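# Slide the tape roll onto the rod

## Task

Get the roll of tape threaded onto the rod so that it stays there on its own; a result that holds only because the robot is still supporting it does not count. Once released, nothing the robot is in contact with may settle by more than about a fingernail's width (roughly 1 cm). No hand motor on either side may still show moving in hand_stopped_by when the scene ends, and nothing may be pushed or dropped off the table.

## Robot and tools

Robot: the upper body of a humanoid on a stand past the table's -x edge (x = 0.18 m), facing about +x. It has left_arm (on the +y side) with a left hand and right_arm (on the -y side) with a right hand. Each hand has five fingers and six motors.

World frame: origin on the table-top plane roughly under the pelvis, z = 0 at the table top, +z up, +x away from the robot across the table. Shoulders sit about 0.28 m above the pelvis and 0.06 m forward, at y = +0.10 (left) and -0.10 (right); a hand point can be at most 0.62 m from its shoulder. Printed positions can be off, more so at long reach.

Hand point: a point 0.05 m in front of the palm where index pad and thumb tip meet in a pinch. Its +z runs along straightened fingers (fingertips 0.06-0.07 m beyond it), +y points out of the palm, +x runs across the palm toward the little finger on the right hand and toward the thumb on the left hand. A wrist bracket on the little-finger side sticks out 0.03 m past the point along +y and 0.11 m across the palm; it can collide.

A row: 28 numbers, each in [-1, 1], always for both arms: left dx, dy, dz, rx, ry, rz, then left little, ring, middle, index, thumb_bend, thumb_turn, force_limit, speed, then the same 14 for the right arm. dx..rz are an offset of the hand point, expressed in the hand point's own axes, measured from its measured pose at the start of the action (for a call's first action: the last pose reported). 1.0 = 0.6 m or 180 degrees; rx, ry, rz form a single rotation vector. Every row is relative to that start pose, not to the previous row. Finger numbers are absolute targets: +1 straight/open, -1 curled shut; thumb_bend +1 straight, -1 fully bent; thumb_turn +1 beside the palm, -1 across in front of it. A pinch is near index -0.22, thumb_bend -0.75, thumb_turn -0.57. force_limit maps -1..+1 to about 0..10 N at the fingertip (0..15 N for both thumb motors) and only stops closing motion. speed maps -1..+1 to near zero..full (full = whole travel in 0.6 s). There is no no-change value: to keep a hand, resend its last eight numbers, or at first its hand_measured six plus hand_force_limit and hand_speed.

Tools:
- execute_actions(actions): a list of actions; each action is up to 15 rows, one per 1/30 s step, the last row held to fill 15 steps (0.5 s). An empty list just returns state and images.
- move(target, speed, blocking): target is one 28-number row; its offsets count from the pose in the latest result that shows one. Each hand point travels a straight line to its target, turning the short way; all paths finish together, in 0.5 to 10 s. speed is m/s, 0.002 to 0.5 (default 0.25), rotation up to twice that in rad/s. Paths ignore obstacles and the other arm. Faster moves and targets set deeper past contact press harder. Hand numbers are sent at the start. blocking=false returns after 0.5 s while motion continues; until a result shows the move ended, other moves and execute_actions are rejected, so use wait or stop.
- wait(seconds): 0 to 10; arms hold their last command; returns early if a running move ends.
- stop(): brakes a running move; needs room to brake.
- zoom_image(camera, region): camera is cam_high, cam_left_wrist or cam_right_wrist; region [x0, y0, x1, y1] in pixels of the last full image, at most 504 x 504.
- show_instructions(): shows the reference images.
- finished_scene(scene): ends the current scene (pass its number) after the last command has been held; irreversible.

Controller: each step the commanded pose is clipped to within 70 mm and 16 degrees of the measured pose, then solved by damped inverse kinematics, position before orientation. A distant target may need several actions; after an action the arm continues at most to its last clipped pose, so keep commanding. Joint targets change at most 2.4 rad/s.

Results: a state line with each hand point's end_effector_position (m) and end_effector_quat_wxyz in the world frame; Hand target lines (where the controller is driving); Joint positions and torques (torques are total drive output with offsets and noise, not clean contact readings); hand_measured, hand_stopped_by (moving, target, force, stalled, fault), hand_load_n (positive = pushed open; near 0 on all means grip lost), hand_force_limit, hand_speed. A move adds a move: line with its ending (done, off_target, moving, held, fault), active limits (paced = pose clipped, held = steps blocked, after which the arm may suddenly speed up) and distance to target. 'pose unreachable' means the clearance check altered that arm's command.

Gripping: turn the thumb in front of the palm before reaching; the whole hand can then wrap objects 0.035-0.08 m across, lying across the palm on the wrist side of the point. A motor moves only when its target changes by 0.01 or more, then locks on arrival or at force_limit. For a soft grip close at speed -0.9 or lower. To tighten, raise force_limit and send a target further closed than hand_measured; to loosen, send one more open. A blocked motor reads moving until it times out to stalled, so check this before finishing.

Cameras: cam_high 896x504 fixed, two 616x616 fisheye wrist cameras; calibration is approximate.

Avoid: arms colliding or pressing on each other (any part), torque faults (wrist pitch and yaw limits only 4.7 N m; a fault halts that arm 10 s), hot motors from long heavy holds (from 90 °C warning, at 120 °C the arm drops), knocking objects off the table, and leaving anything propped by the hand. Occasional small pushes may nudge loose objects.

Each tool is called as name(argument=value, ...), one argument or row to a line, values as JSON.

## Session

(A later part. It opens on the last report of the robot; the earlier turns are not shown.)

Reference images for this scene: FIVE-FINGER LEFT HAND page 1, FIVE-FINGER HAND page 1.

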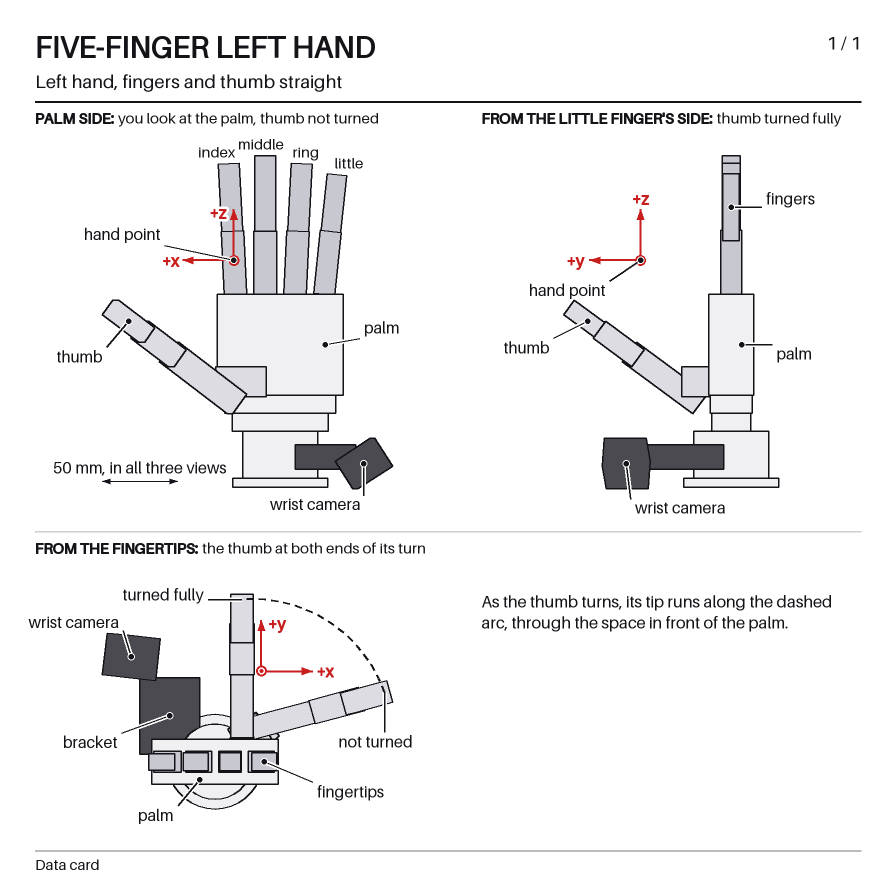

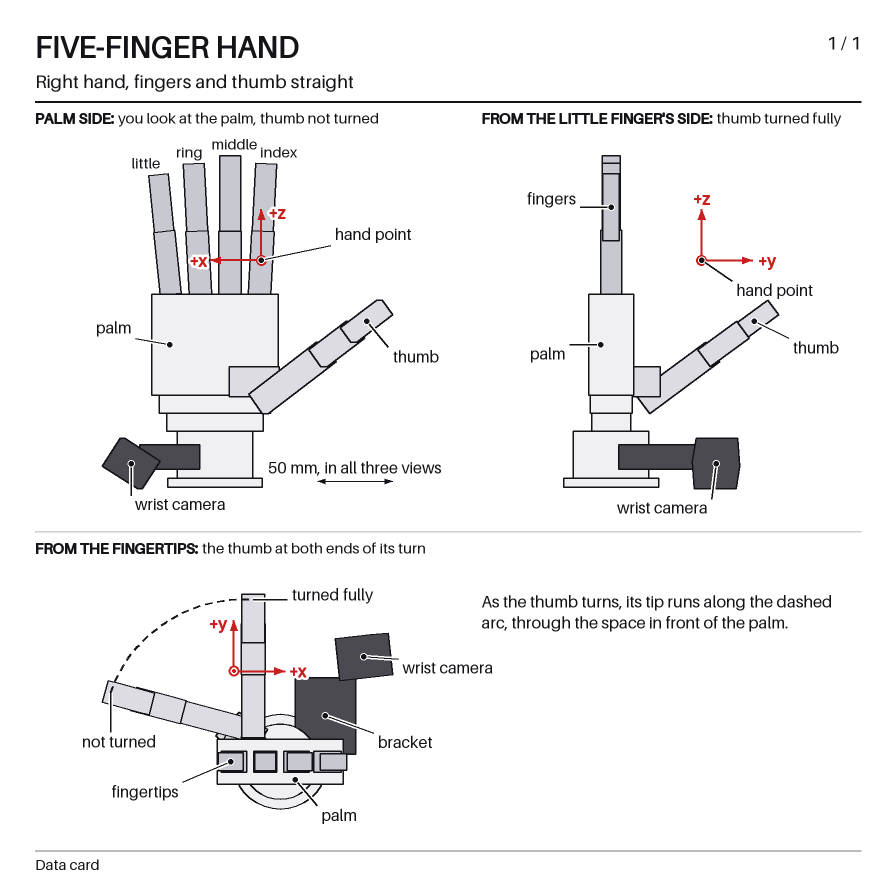

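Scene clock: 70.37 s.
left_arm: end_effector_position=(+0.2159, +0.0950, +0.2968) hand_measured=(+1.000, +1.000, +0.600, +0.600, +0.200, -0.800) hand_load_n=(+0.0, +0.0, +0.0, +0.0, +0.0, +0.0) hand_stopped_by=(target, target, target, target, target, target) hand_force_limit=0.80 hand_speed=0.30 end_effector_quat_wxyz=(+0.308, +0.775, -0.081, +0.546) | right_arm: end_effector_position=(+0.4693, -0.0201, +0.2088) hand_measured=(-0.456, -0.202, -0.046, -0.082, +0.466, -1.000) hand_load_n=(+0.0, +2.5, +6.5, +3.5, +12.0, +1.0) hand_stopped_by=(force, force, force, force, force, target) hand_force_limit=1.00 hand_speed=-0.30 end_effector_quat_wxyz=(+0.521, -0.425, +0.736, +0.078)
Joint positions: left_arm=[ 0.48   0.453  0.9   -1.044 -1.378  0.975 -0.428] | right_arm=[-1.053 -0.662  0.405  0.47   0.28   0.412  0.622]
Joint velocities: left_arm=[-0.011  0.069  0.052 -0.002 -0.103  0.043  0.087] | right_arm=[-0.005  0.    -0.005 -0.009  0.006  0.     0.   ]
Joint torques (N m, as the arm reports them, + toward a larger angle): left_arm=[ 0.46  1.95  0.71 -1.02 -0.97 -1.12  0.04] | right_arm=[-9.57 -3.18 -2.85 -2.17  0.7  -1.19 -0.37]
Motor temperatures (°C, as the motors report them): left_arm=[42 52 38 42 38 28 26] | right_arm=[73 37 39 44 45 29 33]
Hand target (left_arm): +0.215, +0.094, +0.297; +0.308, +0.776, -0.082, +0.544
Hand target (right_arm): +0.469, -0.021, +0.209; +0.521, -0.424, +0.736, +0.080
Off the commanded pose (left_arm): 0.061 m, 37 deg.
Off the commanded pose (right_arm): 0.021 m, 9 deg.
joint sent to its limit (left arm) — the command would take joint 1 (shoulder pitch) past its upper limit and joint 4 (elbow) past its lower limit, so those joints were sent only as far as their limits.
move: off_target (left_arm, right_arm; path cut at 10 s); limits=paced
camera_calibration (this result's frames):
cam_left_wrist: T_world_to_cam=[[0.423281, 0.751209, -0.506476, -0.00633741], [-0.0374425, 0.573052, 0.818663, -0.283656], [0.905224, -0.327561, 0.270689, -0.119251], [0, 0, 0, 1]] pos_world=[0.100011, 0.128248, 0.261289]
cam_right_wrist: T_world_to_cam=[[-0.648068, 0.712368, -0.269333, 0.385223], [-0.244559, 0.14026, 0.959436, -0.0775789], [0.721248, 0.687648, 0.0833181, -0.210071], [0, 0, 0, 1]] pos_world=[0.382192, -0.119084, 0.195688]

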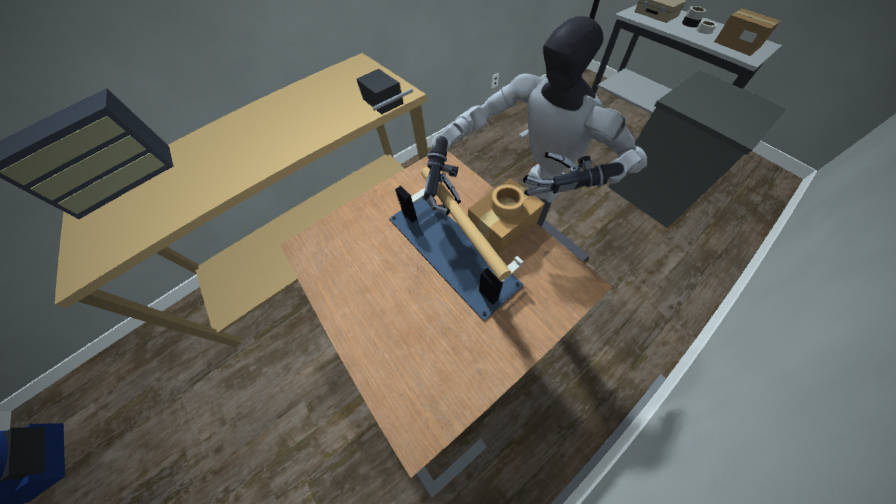

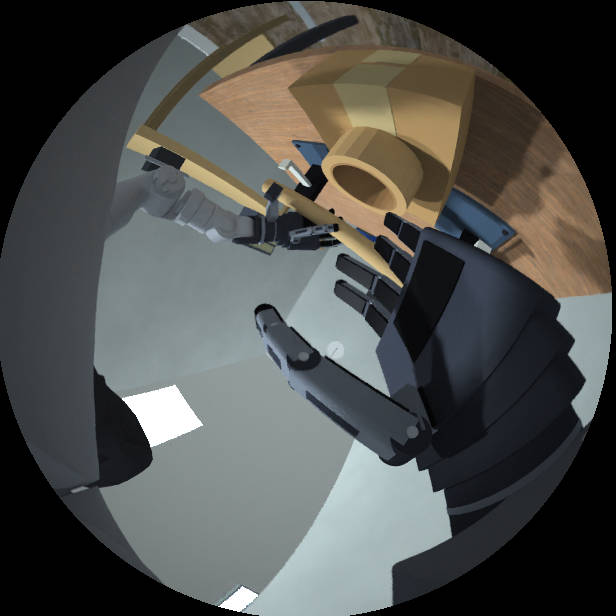

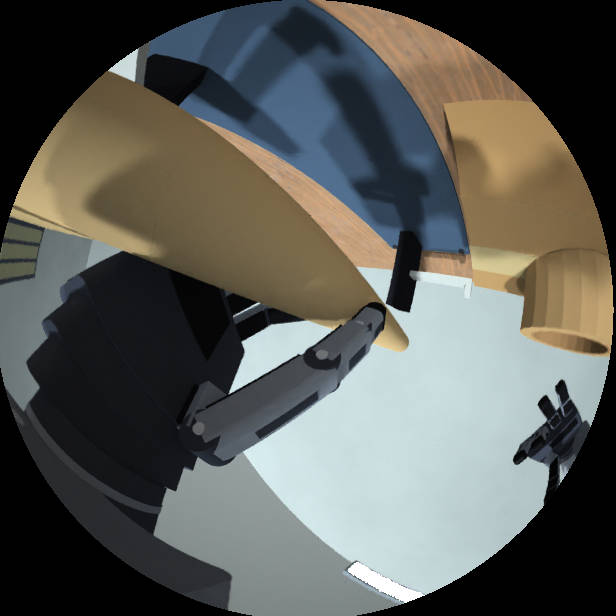

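move(
  target=[0.007,-0.105,0.048,0.072,-0.156,-0.115,1,1,0.6,0.6,0.2,-0.8,0.8,0.3, 0,0,0,0,0,0,-1,-1,-1,-1,-0.98,-1,1,-0.3],
  speed=0.1,
)

Scene clock: 82.90 s.
left_arm: end_effector_position=(+0.2720, +0.1275, +0.2707) hand_measured=(+1.000, +1.000, +0.600, +0.600, +0.200, -0.800) hand_load_n=(+0.0, +0.0, +0.0, +0.0, +0.0, +0.0) hand_stopped_by=(target, target, target, target, target, target) hand_force_limit=0.80 hand_speed=0.30 end_effector_quat_wxyz=(+0.326, +0.876, -0.032, +0.353) | right_arm: end_effector_position=(+0.4694, -0.0203, +0.2083) hand_measured=(-0.642, -0.268, -0.072, -0.140, +0.476, -1.000) hand_load_n=(+7.0, +3.5, +3.5, +10.5, +29.5, +9.0) hand_stopped_by=(force, force, force, force, force, target) hand_force_limit=1.00 hand_speed=-0.30 end_effector_quat_wxyz=(+0.521, -0.425, +0.736, +0.078)
Joint positions: left_arm=[ 0.48   1.3    0.738 -0.525 -1.984  0.885 -0.093] | right_arm=[-1.053 -0.662  0.405  0.47   0.28   0.412  0.621]
Joint velocities: left_arm=[-0.009  0.026 -0.009  0.025 -0.008  0.    -0.031] | right_arm=[ 0.026 -0.006 -0.009  0.009  0.002  0.     0.   ]
Joint torques (N m, as the arm reports them, + toward a larger angle): left_arm=[-0.7   2.77  1.61 -0.16 -0.96 -0.95 -0.2 ] | right_arm=[-9.69 -3.52 -3.39 -1.78  1.15 -1.45 -0.36]
Motor temperatures (°C, as the motors report them): left_arm=[42 52 38 42 38 29 26] | right_arm=[75 37 40 44 45 31 32]
Hand target (left_arm): +0.272, +0.127, +0.271; +0.330, +0.876, -0.030, +0.350
Hand target (right_arm): +0.469, -0.020, +0.209; +0.521, -0.425, +0.736, +0.078
Off the commanded pose (left_arm): 0.003 m, 14 deg.
Off the commanded pose (right_arm): 0.001 m, 0 deg.
joint sent to its limit (left arm) — the command would take joint 1 (shoulder pitch) past its upper limit and joint 5 (wrist roll) past its lower limit, so those joints were sent only as far as their limits.
move: off_target (left_arm)
camera_calibration (this result's frames):
cam_left_wrist: T_world_to_cam=[[0.197671, 0.74372, -0.638598, 0.0303594], [0.347192, 0.556106, 0.755118, -0.364101], [0.916725, -0.37098, -0.148288, -0.0364389], [0, 0, 0, 1]] pos_world=[0.153816, 0.166382, 0.288923]
cam_right_wrist: T_world_to_cam=[[-0.647565, 0.71267, -0.269742, 0.385168], [-0.243756, 0.141654, 0.959436, -0.077425], [0.721972, 0.687048, 0.0819872, -0.209993], [0, 0, 0, 1]] pos_world=[0.382158, -0.119255, 0.195397]

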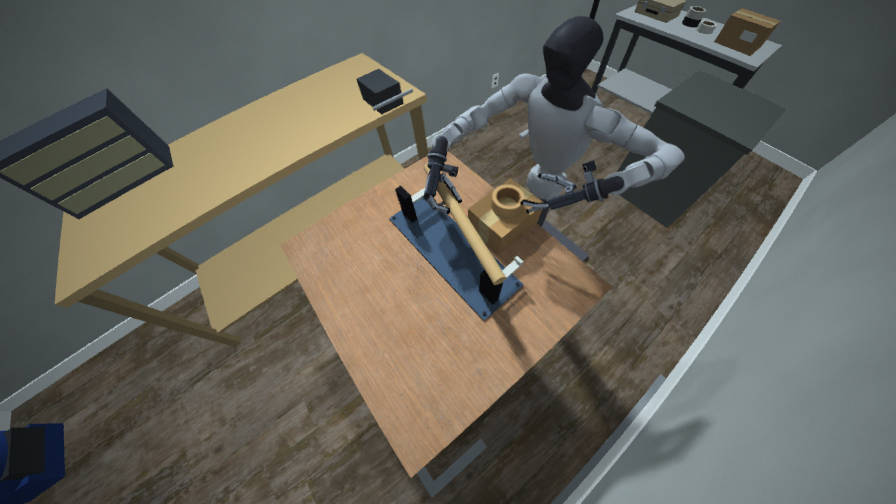

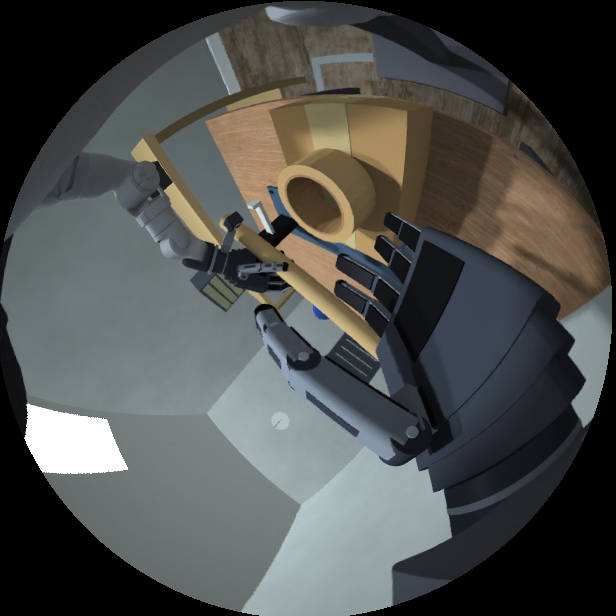

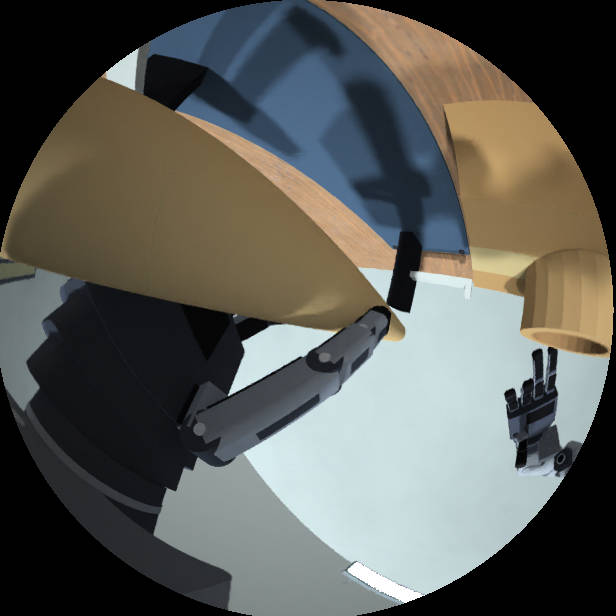

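move(
  target=[-0.067,0.037,0.05,0.094,0.205,0.702,1,1,0.6,0.3,0.3,-0.8,0.8,0.3, 0,0,0,0,0,0,-1,-1,-1,-1,-0.98,-1,1,-0.3],
  speed=0.15,
)

Scene clock: 114.23 s.
left_arm: end_effector_position=(+0.2466, +0.0805, +0.2444) hand_measured=(+1.000, +1.000, +0.600, +0.300, +0.300, -0.800) hand_load_n=(+0.0, +0.0, +0.0, +0.0, +0.0, +0.0) hand_stopped_by=(target, target, target, target, target, target) hand_force_limit=0.80 hand_speed=0.30 end_effector_quat_wxyz=(+0.257, -0.266, +0.648, -0.666) | right_arm: end_effector_position=(+0.4694, -0.0203, +0.2083) hand_measured=(-0.642, -0.268, -0.072, -0.140, +0.476, -1.000) hand_load_n=(+7.0, +3.5, +3.5, +10.5, +29.5, +9.0) hand_stopped_by=(force, force, force, force, force, target) hand_force_limit=1.00 hand_speed=-0.30 end_effector_quat_wxyz=(+0.521, -0.425, +0.736, +0.078)
Joint positions: left_arm=[ 0.325  0.937  0.421 -0.678  0.376 -0.577 -0.204] | right_arm=[-1.053 -0.662  0.405  0.47   0.28   0.412  0.621]
Joint velocities: left_arm=[ 0.005 -0.009 -0.009 -0.005  0.026  0.     0.008] | right_arm=[ 0.015  0.002  0.017 -0.002 -0.005  0.     0.   ]
Joint torques (N m, as the arm reports them, + toward a larger angle): left_arm=[-0.77  2.29  1.53 -0.96 -0.53 -0.21  0.75] | right_arm=[-9.63 -3.53 -3.14 -1.77  0.85 -1.33 -0.42]
Motor temperatures (°C, as the motors report them): left_arm=[42 53 39 41 38 29 26] | right_arm=[80 37 40 44 45 32 32]
Hand target (left_arm): +0.248, +0.081, +0.245; +0.260, -0.265, +0.648, -0.665
Hand target (right_arm): +0.469, -0.020, +0.208; +0.521, -0.425, +0.736, +0.078
Off the commanded pose (left_arm): 0.009 m, 2 deg.
Off the commanded pose (right_arm): 0.000 m, 0 deg.
move: off_target (left_arm)
camera_calibration (this result's frames):
cam_left_wrist: T_world_to_cam=[[0.110481, 0.103541, 0.98847, -0.271131], [-0.97337, -0.189727, 0.128667, 0.229502], [0.200862, -0.976362, 0.0798226, 0.134974], [0, 0, 0, 1]] pos_world=[0.226234, 0.2034, 0.227701]
cam_right_wrist: T_world_to_cam=[[-0.647565, 0.71267, -0.269743, 0.385168], [-0.243756, 0.141655, 0.959436, -0.077425], [0.721972, 0.687048, 0.081987, -0.209993], [0, 0, 0, 1]] pos_world=[0.382158, -0.119255, 0.195397]

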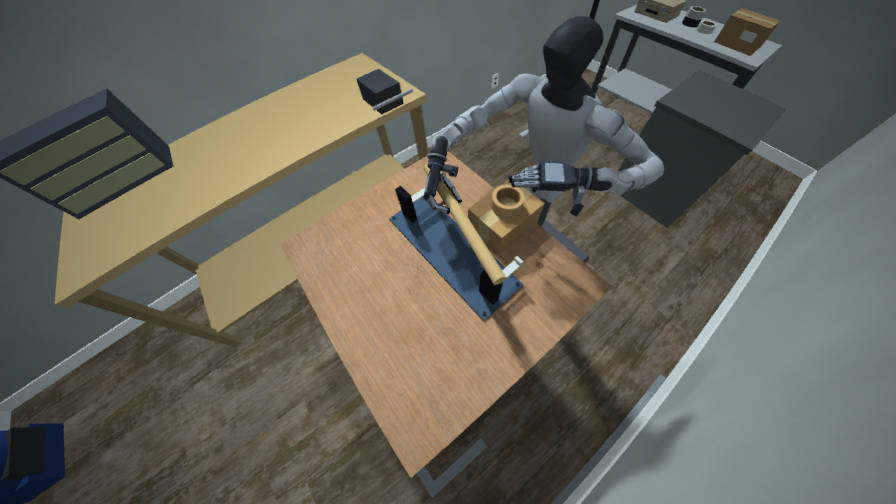

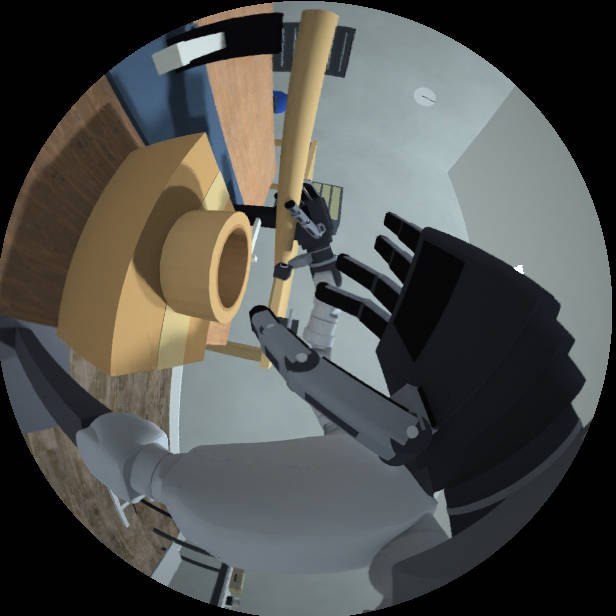

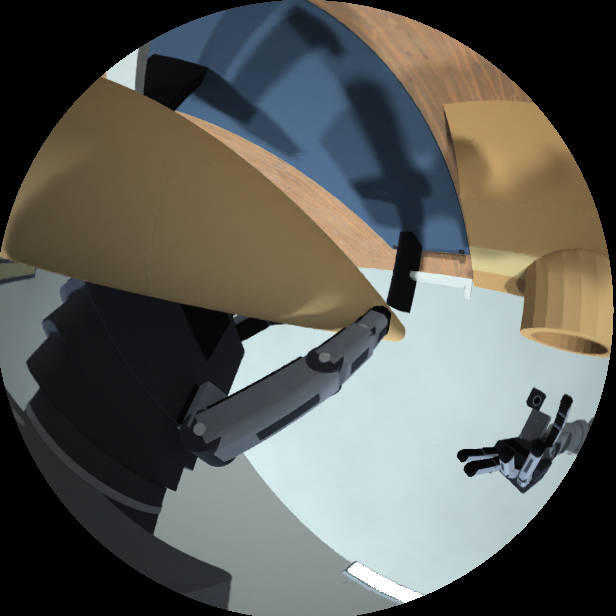

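move(
  target=[-0.017,0.09,-0.007,0,0,0,1,1,0.6,0.3,0.3,-0.8,0.8,0.3, 0,0,0,0,0,0,-1,-1,-1,-1,-0.98,-1,1,-0.3],
  speed=0.04,
)

zoom_image(
  camera="cam_high",
  region=[430,130,630,290],
)

Scene clock: 122.90 s.
left_arm: end_effector_position=(+0.2506, +0.0911, +0.1914) hand_measured=(+1.000, +1.000, +0.600, +0.300, +0.300, -0.800) hand_load_n=(+0.0, +0.0, +0.0, +0.0, +0.0, +0.0) hand_stopped_by=(target, target, target, target, target, target) hand_force_limit=0.80 hand_speed=0.30 end_effector_quat_wxyz=(+0.258, -0.269, +0.646, -0.666) | right_arm: end_effector_position=(+0.4694, -0.0203, +0.2083) hand_measured=(-0.642, -0.268, -0.072, -0.140, +0.476, -1.000) hand_load_n=(+7.0, +3.5, +3.5, +10.5, +29.5, +9.0) hand_stopped_by=(force, force, force, force, force, target) hand_force_limit=1.00 hand_speed=-0.30 end_effector_quat_wxyz=(+0.521, -0.425, +0.736, +0.078)
Joint positions: left_arm=[ 0.282  0.829  0.279 -0.435  0.657 -0.767 -0.005] | right_arm=[-1.053 -0.662  0.405  0.47   0.28   0.412  0.621]
Joint velocities: left_arm=[ 0.006 -0.006  0.     0.     0.005  0.     0.007] | right_arm=[ 0.003 -0.011  0.005 -0.002  0.006  0.     0.   ]
Joint torques (N m, as the arm reports them, + toward a larger angle): left_arm=[-0.76  2.37  1.11 -1.26 -0.74 -0.22  0.74] | right_arm=[-9.51 -3.83 -2.89 -1.86  0.9  -1.3  -0.42]
Motor temperatures (°C, as the motors report them): left_arm=[42 53 39 41 38 28 27] | right_arm=[81 37 40 44 45 33 32]
Hand target (left_arm): +0.251, +0.091, +0.191; +0.258, -0.268, +0.647, -0.666
Hand target (right_arm): +0.469, -0.020, +0.208; +0.521, -0.425, +0.736, +0.078
Off the commanded pose (left_arm): 0.002 m, 0 deg.
Off the commanded pose (right_arm): 0.000 m, 0 deg.
move: done
camera_calibration (this result's frames):
cam_left_wrist: T_world_to_cam=[[0.111295, 0.107569, 0.987949, -0.220714], [-0.97226, -0.194012, 0.130652, 0.241977], [0.205728, -0.975084, 0.0829927, 0.146792], [0, 0, 0, 1]] pos_world=[0.22963, 0.213823, 0.174256]
cam_right_wrist: T_world_to_cam=[[-0.647565, 0.71267, -0.269742, 0.385168], [-0.243756, 0.141654, 0.959436, -0.077425], [0.721971, 0.687048, 0.081987, -0.209993], [0, 0, 0, 1]] pos_world=[0.382158, -0.119255, 0.195397]

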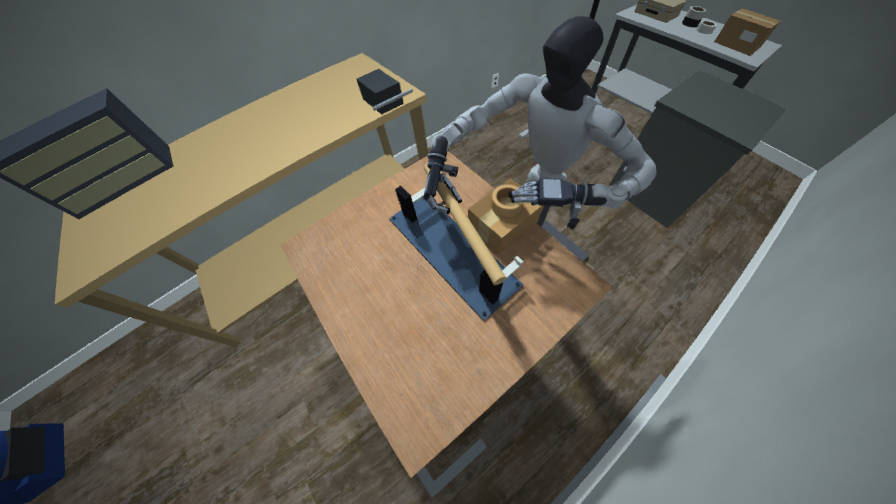

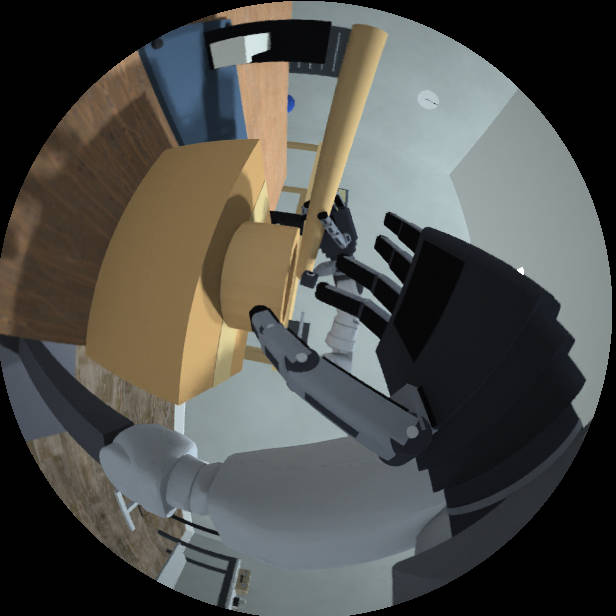

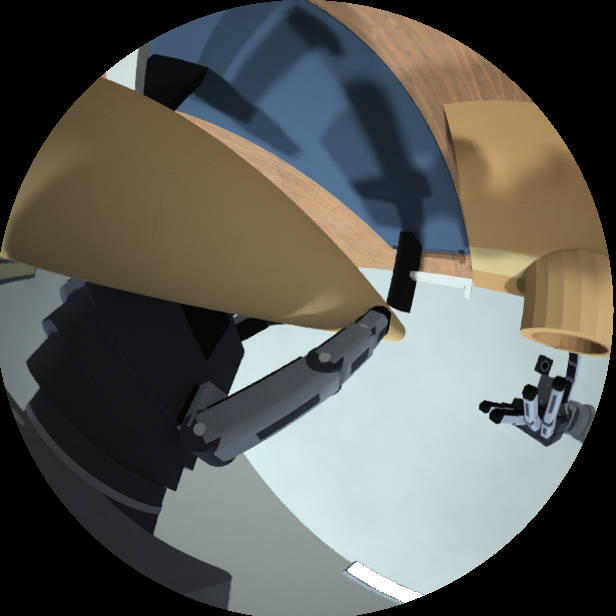

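Region (430, 130, 630, 290) of cam_high's 896x504 image, scaled by 2.520, with more detail than that image has; it fills the top 403 rows of this view, and the rest is white.

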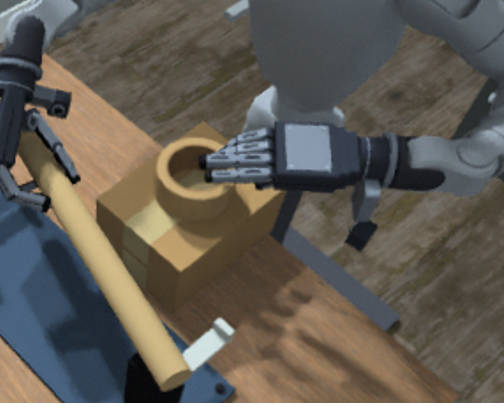

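move(
  target=[-0.02,0.035,0.0,0,0,0,1,1,1,0.0,0.3,-0.8,0.8,0.3, 0,0,0,0,0,0,-1,-1,-1,-1,-0.98,-1,1,-0.3],
  speed=0.03,
)

zoom_image(
  camera="cam_high",
  region=[430,130,630,290],
)

Scene clock: 129.23 s.
left_arm: end_effector_position=(+0.2592, +0.0967, +0.1784) hand_measured=(+1.000, +1.000, +1.000, +0.000, +0.300, -0.800) hand_load_n=(+0.0, +0.0, +0.0, +0.0, +0.0, +0.0) hand_stopped_by=(target, target, target, target, target, target) hand_force_limit=0.80 hand_speed=0.30 end_effector_quat_wxyz=(+0.259, -0.265, +0.636, -0.677) | right_arm: end_effector_position=(+0.4694, -0.0203, +0.2083) hand_measured=(-0.642, -0.268, -0.072, -0.140, +0.476, -1.000) hand_load_n=(+7.0, +3.5, +3.5, +10.5, +29.5, +9.0) hand_stopped_by=(force, force, force, force, force, target) hand_force_limit=1.00 hand_speed=-0.30 end_effector_quat_wxyz=(+0.521, -0.425, +0.736, +0.078)
Joint positions: left_arm=[ 0.214  0.815  0.229 -0.293  0.745 -0.839  0.106] | right_arm=[-1.053 -0.662  0.405  0.47   0.28   0.412  0.621]
Joint velocities: left_arm=[-0.002 -0.006 -0.015  0.006 -0.005  0.     0.015] | right_arm=[ 0.009 -0.003 -0.012  0.002  0.003  0.     0.   ]
Joint torques (N m, as the arm reports them, + toward a larger angle): left_arm=[-0.73  2.76  0.92 -0.97 -0.2   0.04  0.46] | right_arm=[-9.37 -3.44 -3.05 -1.79  0.84 -1.35 -0.43]
Motor temperatures (°C, as the motors report them): left_arm=[42 53 39 42 38 28 27] | right_arm=[81 37 40 44 45 33 32]
Hand target (left_arm): +0.259, +0.099, +0.170; +0.257, -0.269, +0.645, -0.667
Hand target (right_arm): +0.469, -0.020, +0.208; +0.521, -0.425, +0.736, +0.078
Off the commanded pose (left_arm): 0.009 m, 2 deg.
Off the commanded pose (right_arm): 0.000 m, 0 deg.
move: off_target (left_arm)
camera_calibration (this result's frames):
cam_left_wrist: T_world_to_cam=[[0.0947834, 0.130982, 0.986843, -0.207223], [-0.975288, -0.186517, 0.11843, 0.2554], [0.199575, -0.973681, 0.110067, 0.148196], [0, 0, 0, 1]] pos_world=[0.239154, 0.219075, 0.157938]
cam_right_wrist: T_world_to_cam=[[-0.647565, 0.71267, -0.269743, 0.385168], [-0.243756, 0.141655, 0.959436, -0.077425], [0.721972, 0.687048, 0.081987, -0.209993], [0, 0, 0, 1]] pos_world=[0.382158, -0.119255, 0.195397]

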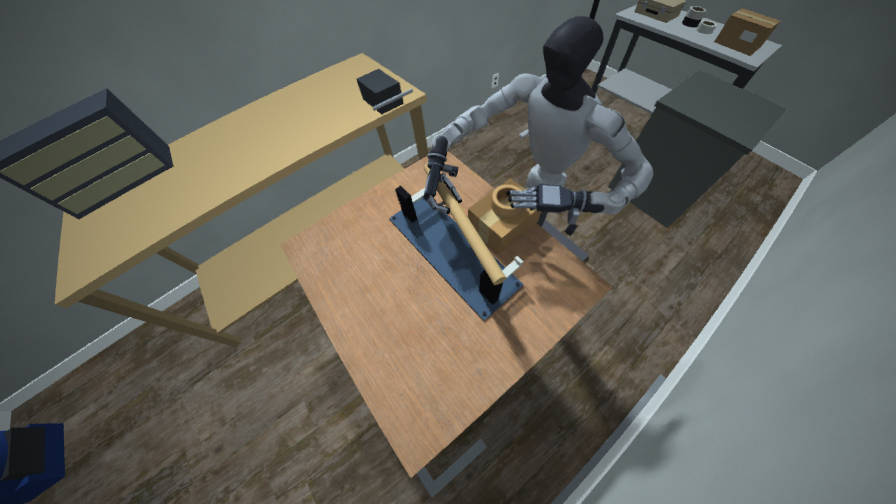

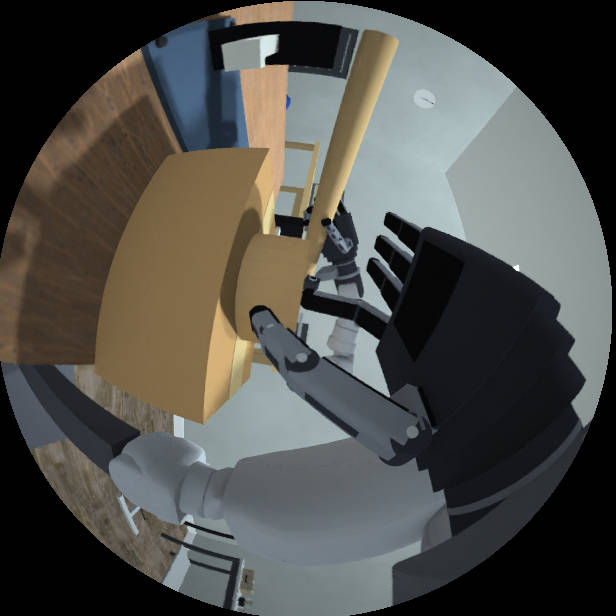

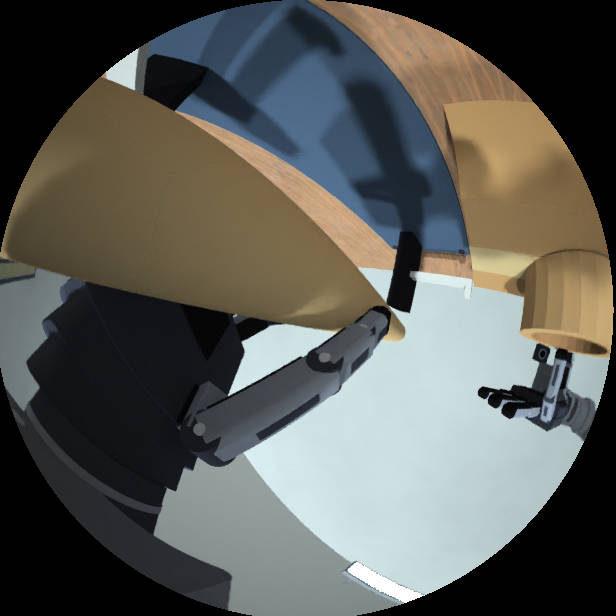

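Region (430, 130, 630, 290) of cam_high's 896x504 image, scaled by 2.520, with more detail than that image has; it fills the top 403 rows of this view, and the rest is white.

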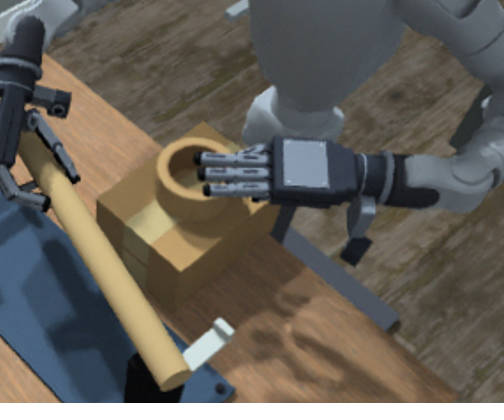

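move(
  target=[0,0,0,0,0,0,1,1,1,-0.6,-0.9,-0.7,0.8,-0.3, 0,0,0,0,0,0,-1,-1,-1,-1,-0.98,-1,1,-0.3],
)

Scene clock: 133.93 s.
left_arm: end_effector_position=(+0.2594, +0.0957, +0.1806) hand_measured=(+1.000, +1.000, +1.000, -0.600, -0.214, -0.700) hand_load_n=(+0.0, +0.0, +0.0, +2.0, +14.5, +0.5) hand_stopped_by=(target, target, target, target, force, target) hand_force_limit=0.80 hand_speed=-0.30 end_effector_quat_wxyz=(+0.259, -0.263, +0.634, -0.680) | right_arm: end_effector_position=(+0.4694, -0.0203, +0.2083) hand_measured=(-0.642, -0.268, -0.072, -0.140, +0.476, -1.000) hand_load_n=(+7.0, +3.5, +3.5, +10.5, +29.5, +9.0) hand_stopped_by=(force, force, force, force, force, target) hand_force_limit=1.00 hand_speed=-0.30 end_effector_quat_wxyz=(+0.521, -0.425, +0.736, +0.078)
Joint positions: left_arm=[ 0.212  0.815  0.229 -0.295  0.741 -0.839  0.11 ] | right_arm=[-1.053 -0.662  0.405  0.47   0.28   0.412  0.621]
Joint velocities: left_arm=[-0.009 -0.012 -0.008 -0.002  0.     0.     0.   ] | right_arm=[ 0.005 -0.009  0.002 -0.002  0.005  0.     0.   ]
Joint torques (N m, as the arm reports them, + toward a larger angle): left_arm=[-0.72  2.73  1.3  -1.31 -0.91 -0.04  0.6 ] | right_arm=[-9.82 -3.22 -2.83 -1.55  0.8  -1.34 -0.47]
Motor temperatures (°C, as the motors report them): left_arm=[42 53 39 42 38 28 27] | right_arm=[82 37 40 44 45 33 32]
Hand target (left_arm): +0.259, +0.097, +0.178; +0.259, -0.265, +0.636, -0.677
Hand target (right_arm): +0.469, -0.020, +0.208; +0.521, -0.425, +0.736, +0.078
Off the commanded pose (left_arm): 0.002 m, 1 deg.
Off the commanded pose (right_arm): 0.000 m, 0 deg.
move: done
camera_calibration (this result's frames):
cam_left_wrist: T_world_to_cam=[[0.0896251, 0.137421, 0.98645, -0.20853], [-0.976344, -0.183554, 0.114278, 0.255832], [0.196771, -0.973357, 0.117719, 0.146301], [0, 0, 0, 1]] pos_world=[0.239682, 0.218018, 0.159246]
cam_right_wrist: T_world_to_cam=[[-0.647565, 0.71267, -0.269742, 0.385168], [-0.243756, 0.141655, 0.959436, -0.077425], [0.721972, 0.687048, 0.0819869, -0.209993], [0, 0, 0, 1]] pos_world=[0.382158, -0.119255, 0.195397]

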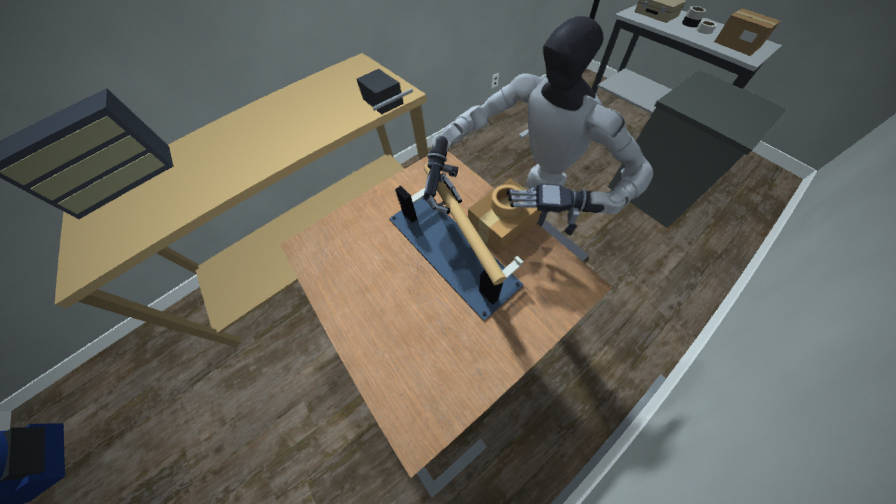

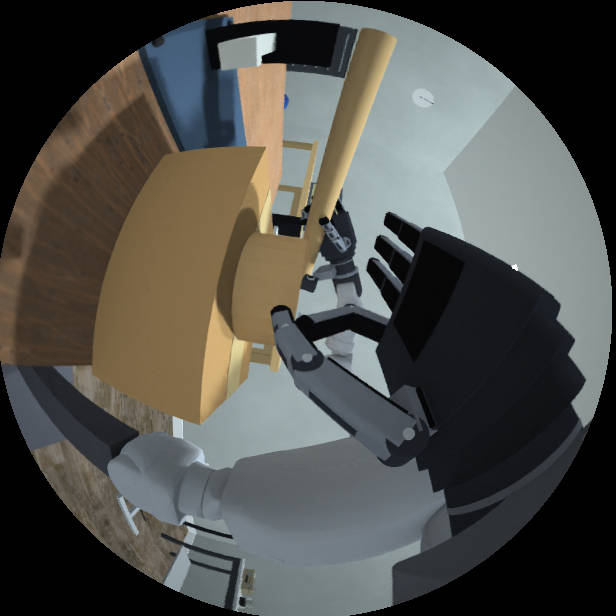

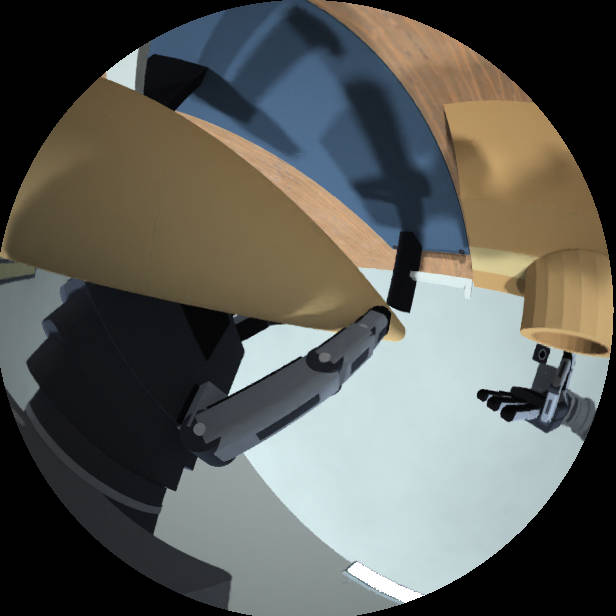

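move(
  target=[0,0,0,0,0,0,1,1,1,-1,-1,-0.7,1,-0.3, 0,0,0,0,0,0,-1,-1,-1,-1,-0.98,-1,1,-0.3],
)

move(
  target=[0,-0.15,0,0,0,0,1,1,1,-1,-1,-0.7,1,-0.3, 0,0,0,0,0,0,-1,-1,-1,-1,-0.98,-1,1,-0.3],
  speed=0.05,
)

Scene clock: 139.60 s.
left_arm: end_effector_position=(+0.2594, +0.0957, +0.1806) hand_measured=(+1.000, +1.000, +1.000, -0.622, -0.216, -0.700) hand_load_n=(+0.0, +0.0, +0.0, +11.5, +15.0, +0.5) hand_stopped_by=(target, target, target, force, force, target) hand_force_limit=1.00 hand_speed=-0.30 end_effector_quat_wxyz=(+0.259, -0.263, +0.634, -0.680) | right_arm: end_effector_position=(+0.4694, -0.0203, +0.2083) hand_measured=(-0.642, -0.268, -0.072, -0.140, +0.476, -1.000) hand_load_n=(+7.0, +3.5, +3.5, +10.5, +29.5, +9.0) hand_stopped_by=(force, force, force, force, force, target) hand_force_limit=1.00 hand_speed=-0.30 end_effector_quat_wxyz=(+0.521, -0.425, +0.736, +0.078)
Joint positions: left_arm=[ 0.212  0.815  0.229 -0.295  0.741 -0.839  0.11 ] | right_arm=[-1.053 -0.662  0.405  0.47   0.28   0.412  0.621]
Joint velocities: left_arm=[ 0.003 -0.009  0.002 -0.002 -0.006  0.     0.   ] | right_arm=[ 0.     0.    -0.002  0.006 -0.028  0.     0.   ]
Joint torques (N m, as the arm reports them, + toward a larger angle): left_arm=[-0.83  2.67  1.32 -1.43 -1.11 -0.09  0.67] | right_arm=[-9.39 -3.13 -2.79 -2.08  0.8  -1.44 -0.39]
Motor temperatures (°C, as the motors report them): left_arm=[42 54 39 42 38 28 27] | right_arm=[82 37 40 44 45 33 32]
Hand target (left_arm): +0.259, +0.096, +0.181; +0.259, -0.263, +0.634, -0.680
Hand target (right_arm): +0.469, -0.020, +0.208; +0.521, -0.425, +0.736, +0.078
Off the commanded pose (left_arm): 0.000 m, 0 deg.
Off the commanded pose (right_arm): 0.000 m, 0 deg.
move: done
camera_calibration (this result's frames):
cam_left_wrist: T_world_to_cam=[[0.0896334, 0.137412, 0.98645, -0.208529], [-0.976344, -0.183555, 0.114284, 0.25583], [0.196772, -0.973358, 0.117709, 0.146303], [0, 0, 0, 1]] pos_world=[0.239681, 0.218019, 0.159245]
cam_right_wrist: T_world_to_cam=[[-0.647565, 0.71267, -0.269742, 0.385168], [-0.243756, 0.141654, 0.959436, -0.0774251], [0.721972, 0.687048, 0.0819869, -0.209993], [0, 0, 0, 1]] pos_world=[0.382158, -0.119255, 0.195397]

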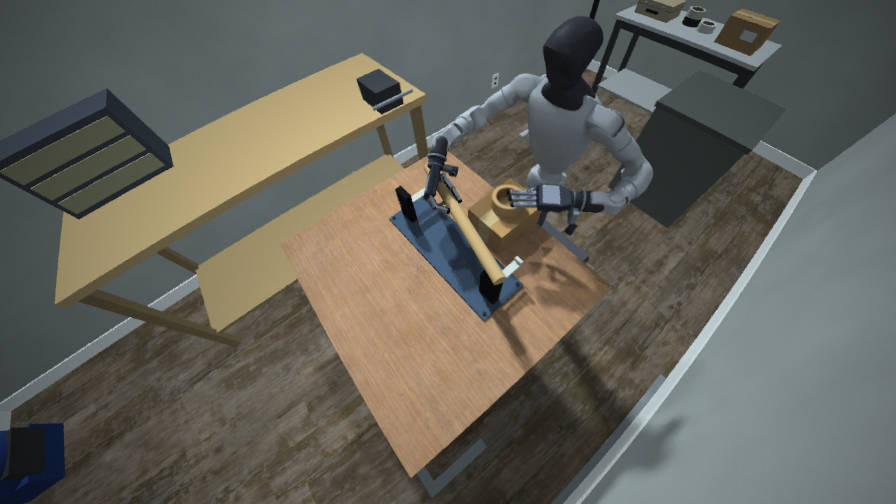

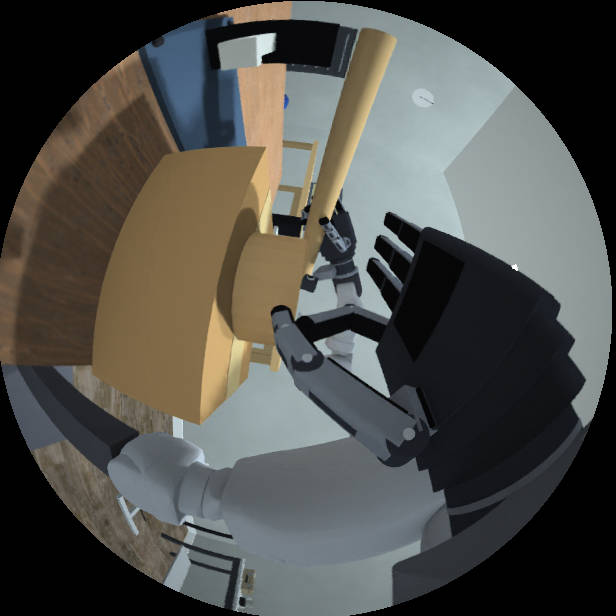

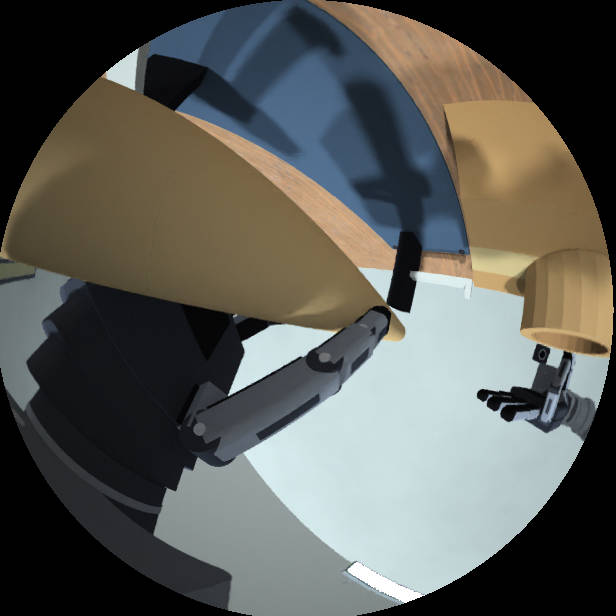

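Scene clock: 141.67 s.
left_arm: end_effector_position=(+0.2586, +0.0984, +0.2702) hand_measured=(+1.000, +1.000, +1.000, -0.622, -0.216, -0.700) hand_load_n=(+0.0, +0.0, +0.0, +11.5, +15.0, +0.5) hand_stopped_by=(target, target, target, force, force, target) hand_force_limit=1.00 hand_speed=-0.30 end_effector_quat_wxyz=(+0.259, -0.259, +0.635, -0.680) | right_arm: end_effector_position=(+0.4694, -0.0203, +0.2083) hand_measured=(-0.642, -0.268, -0.072, -0.140, +0.476, -1.000) hand_load_n=(+7.0, +3.5, +3.5, +10.5, +29.5, +9.0) hand_stopped_by=(force, force, force, force, force, target) hand_force_limit=1.00 hand_speed=-0.30 end_effector_quat_wxyz=(+0.521, -0.425, +0.736, +0.078)
Joint positions: left_arm=[ 0.306  1.061  0.503 -0.556  0.231 -0.64  -0.167] | right_arm=[-1.053 -0.662  0.405  0.47   0.28   0.412  0.621]
Joint velocities: left_arm=[ 0.005 -0.002 -0.002  0.005 -0.009  0.    -0.006] | right_arm=[ 0.009  0.005  0.002 -0.002  0.     0.     0.   ]
Joint torques (N m, as the arm reports them, + toward a larger angle): left_arm=[-0.79  2.87  1.82 -0.97 -1.19  0.03  0.61] | right_arm=[-9.67 -3.56 -2.57 -1.46  0.95 -1.41 -0.38]
Motor temperatures (°C, as the motors report them): left_arm=[42 54 39 42 38 28 27] | right_arm=[82 37 40 45 45 33 32]
Hand target (left_arm): +0.258, +0.098, +0.271; +0.258, -0.260, +0.635, -0.680
Hand target (right_arm): +0.469, -0.020, +0.208; +0.521, -0.425, +0.736, +0.078
Off the commanded pose (left_arm): 0.003 m, 0 deg.
Off the commanded pose (right_arm): 0.000 m, 0 deg.
move: done
camera_calibration (this result's frames):
cam_left_wrist: T_world_to_cam=[[0.0854949, 0.132539, 0.987484, -0.295901], [-0.977707, -0.179613, 0.108756, 0.246836], [0.191779, -0.974768, 0.114228, 0.140851], [0, 0, 0, 1]] pos_world=[0.239619, 0.22085, 0.249263]
cam_right_wrist: T_world_to_cam=[[-0.647565, 0.712671, -0.269742, 0.385168], [-0.243756, 0.141655, 0.959436, -0.077425], [0.721972, 0.687048, 0.081987, -0.209993], [0, 0, 0, 1]] pos_world=[0.382158, -0.119255, 0.195397]

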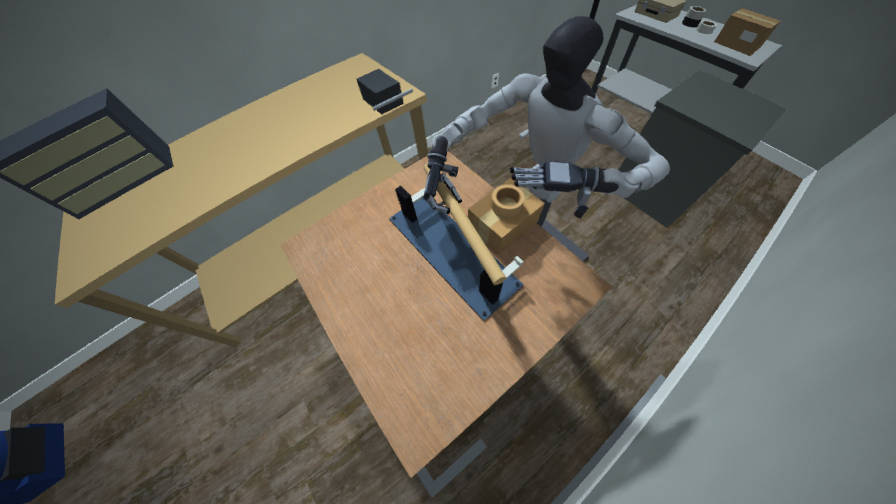

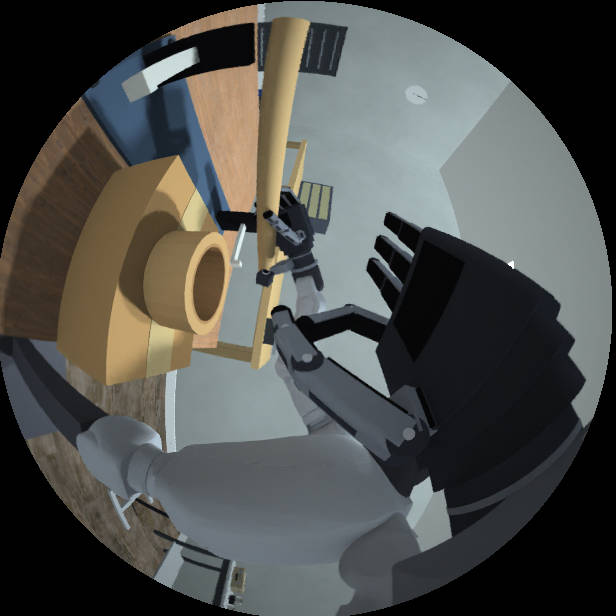

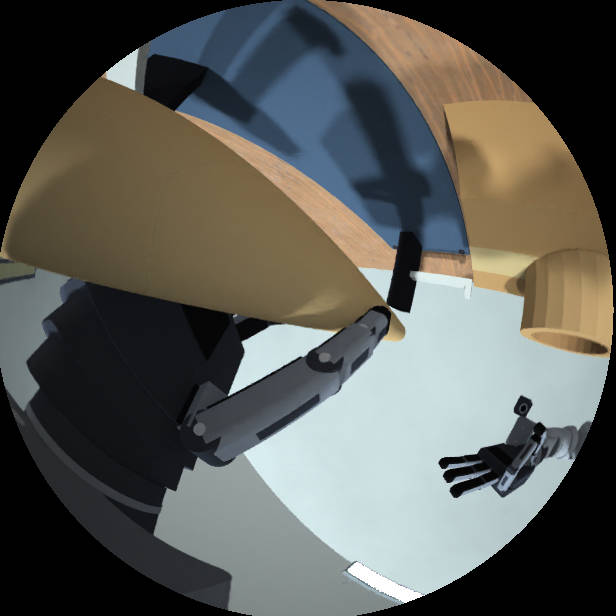

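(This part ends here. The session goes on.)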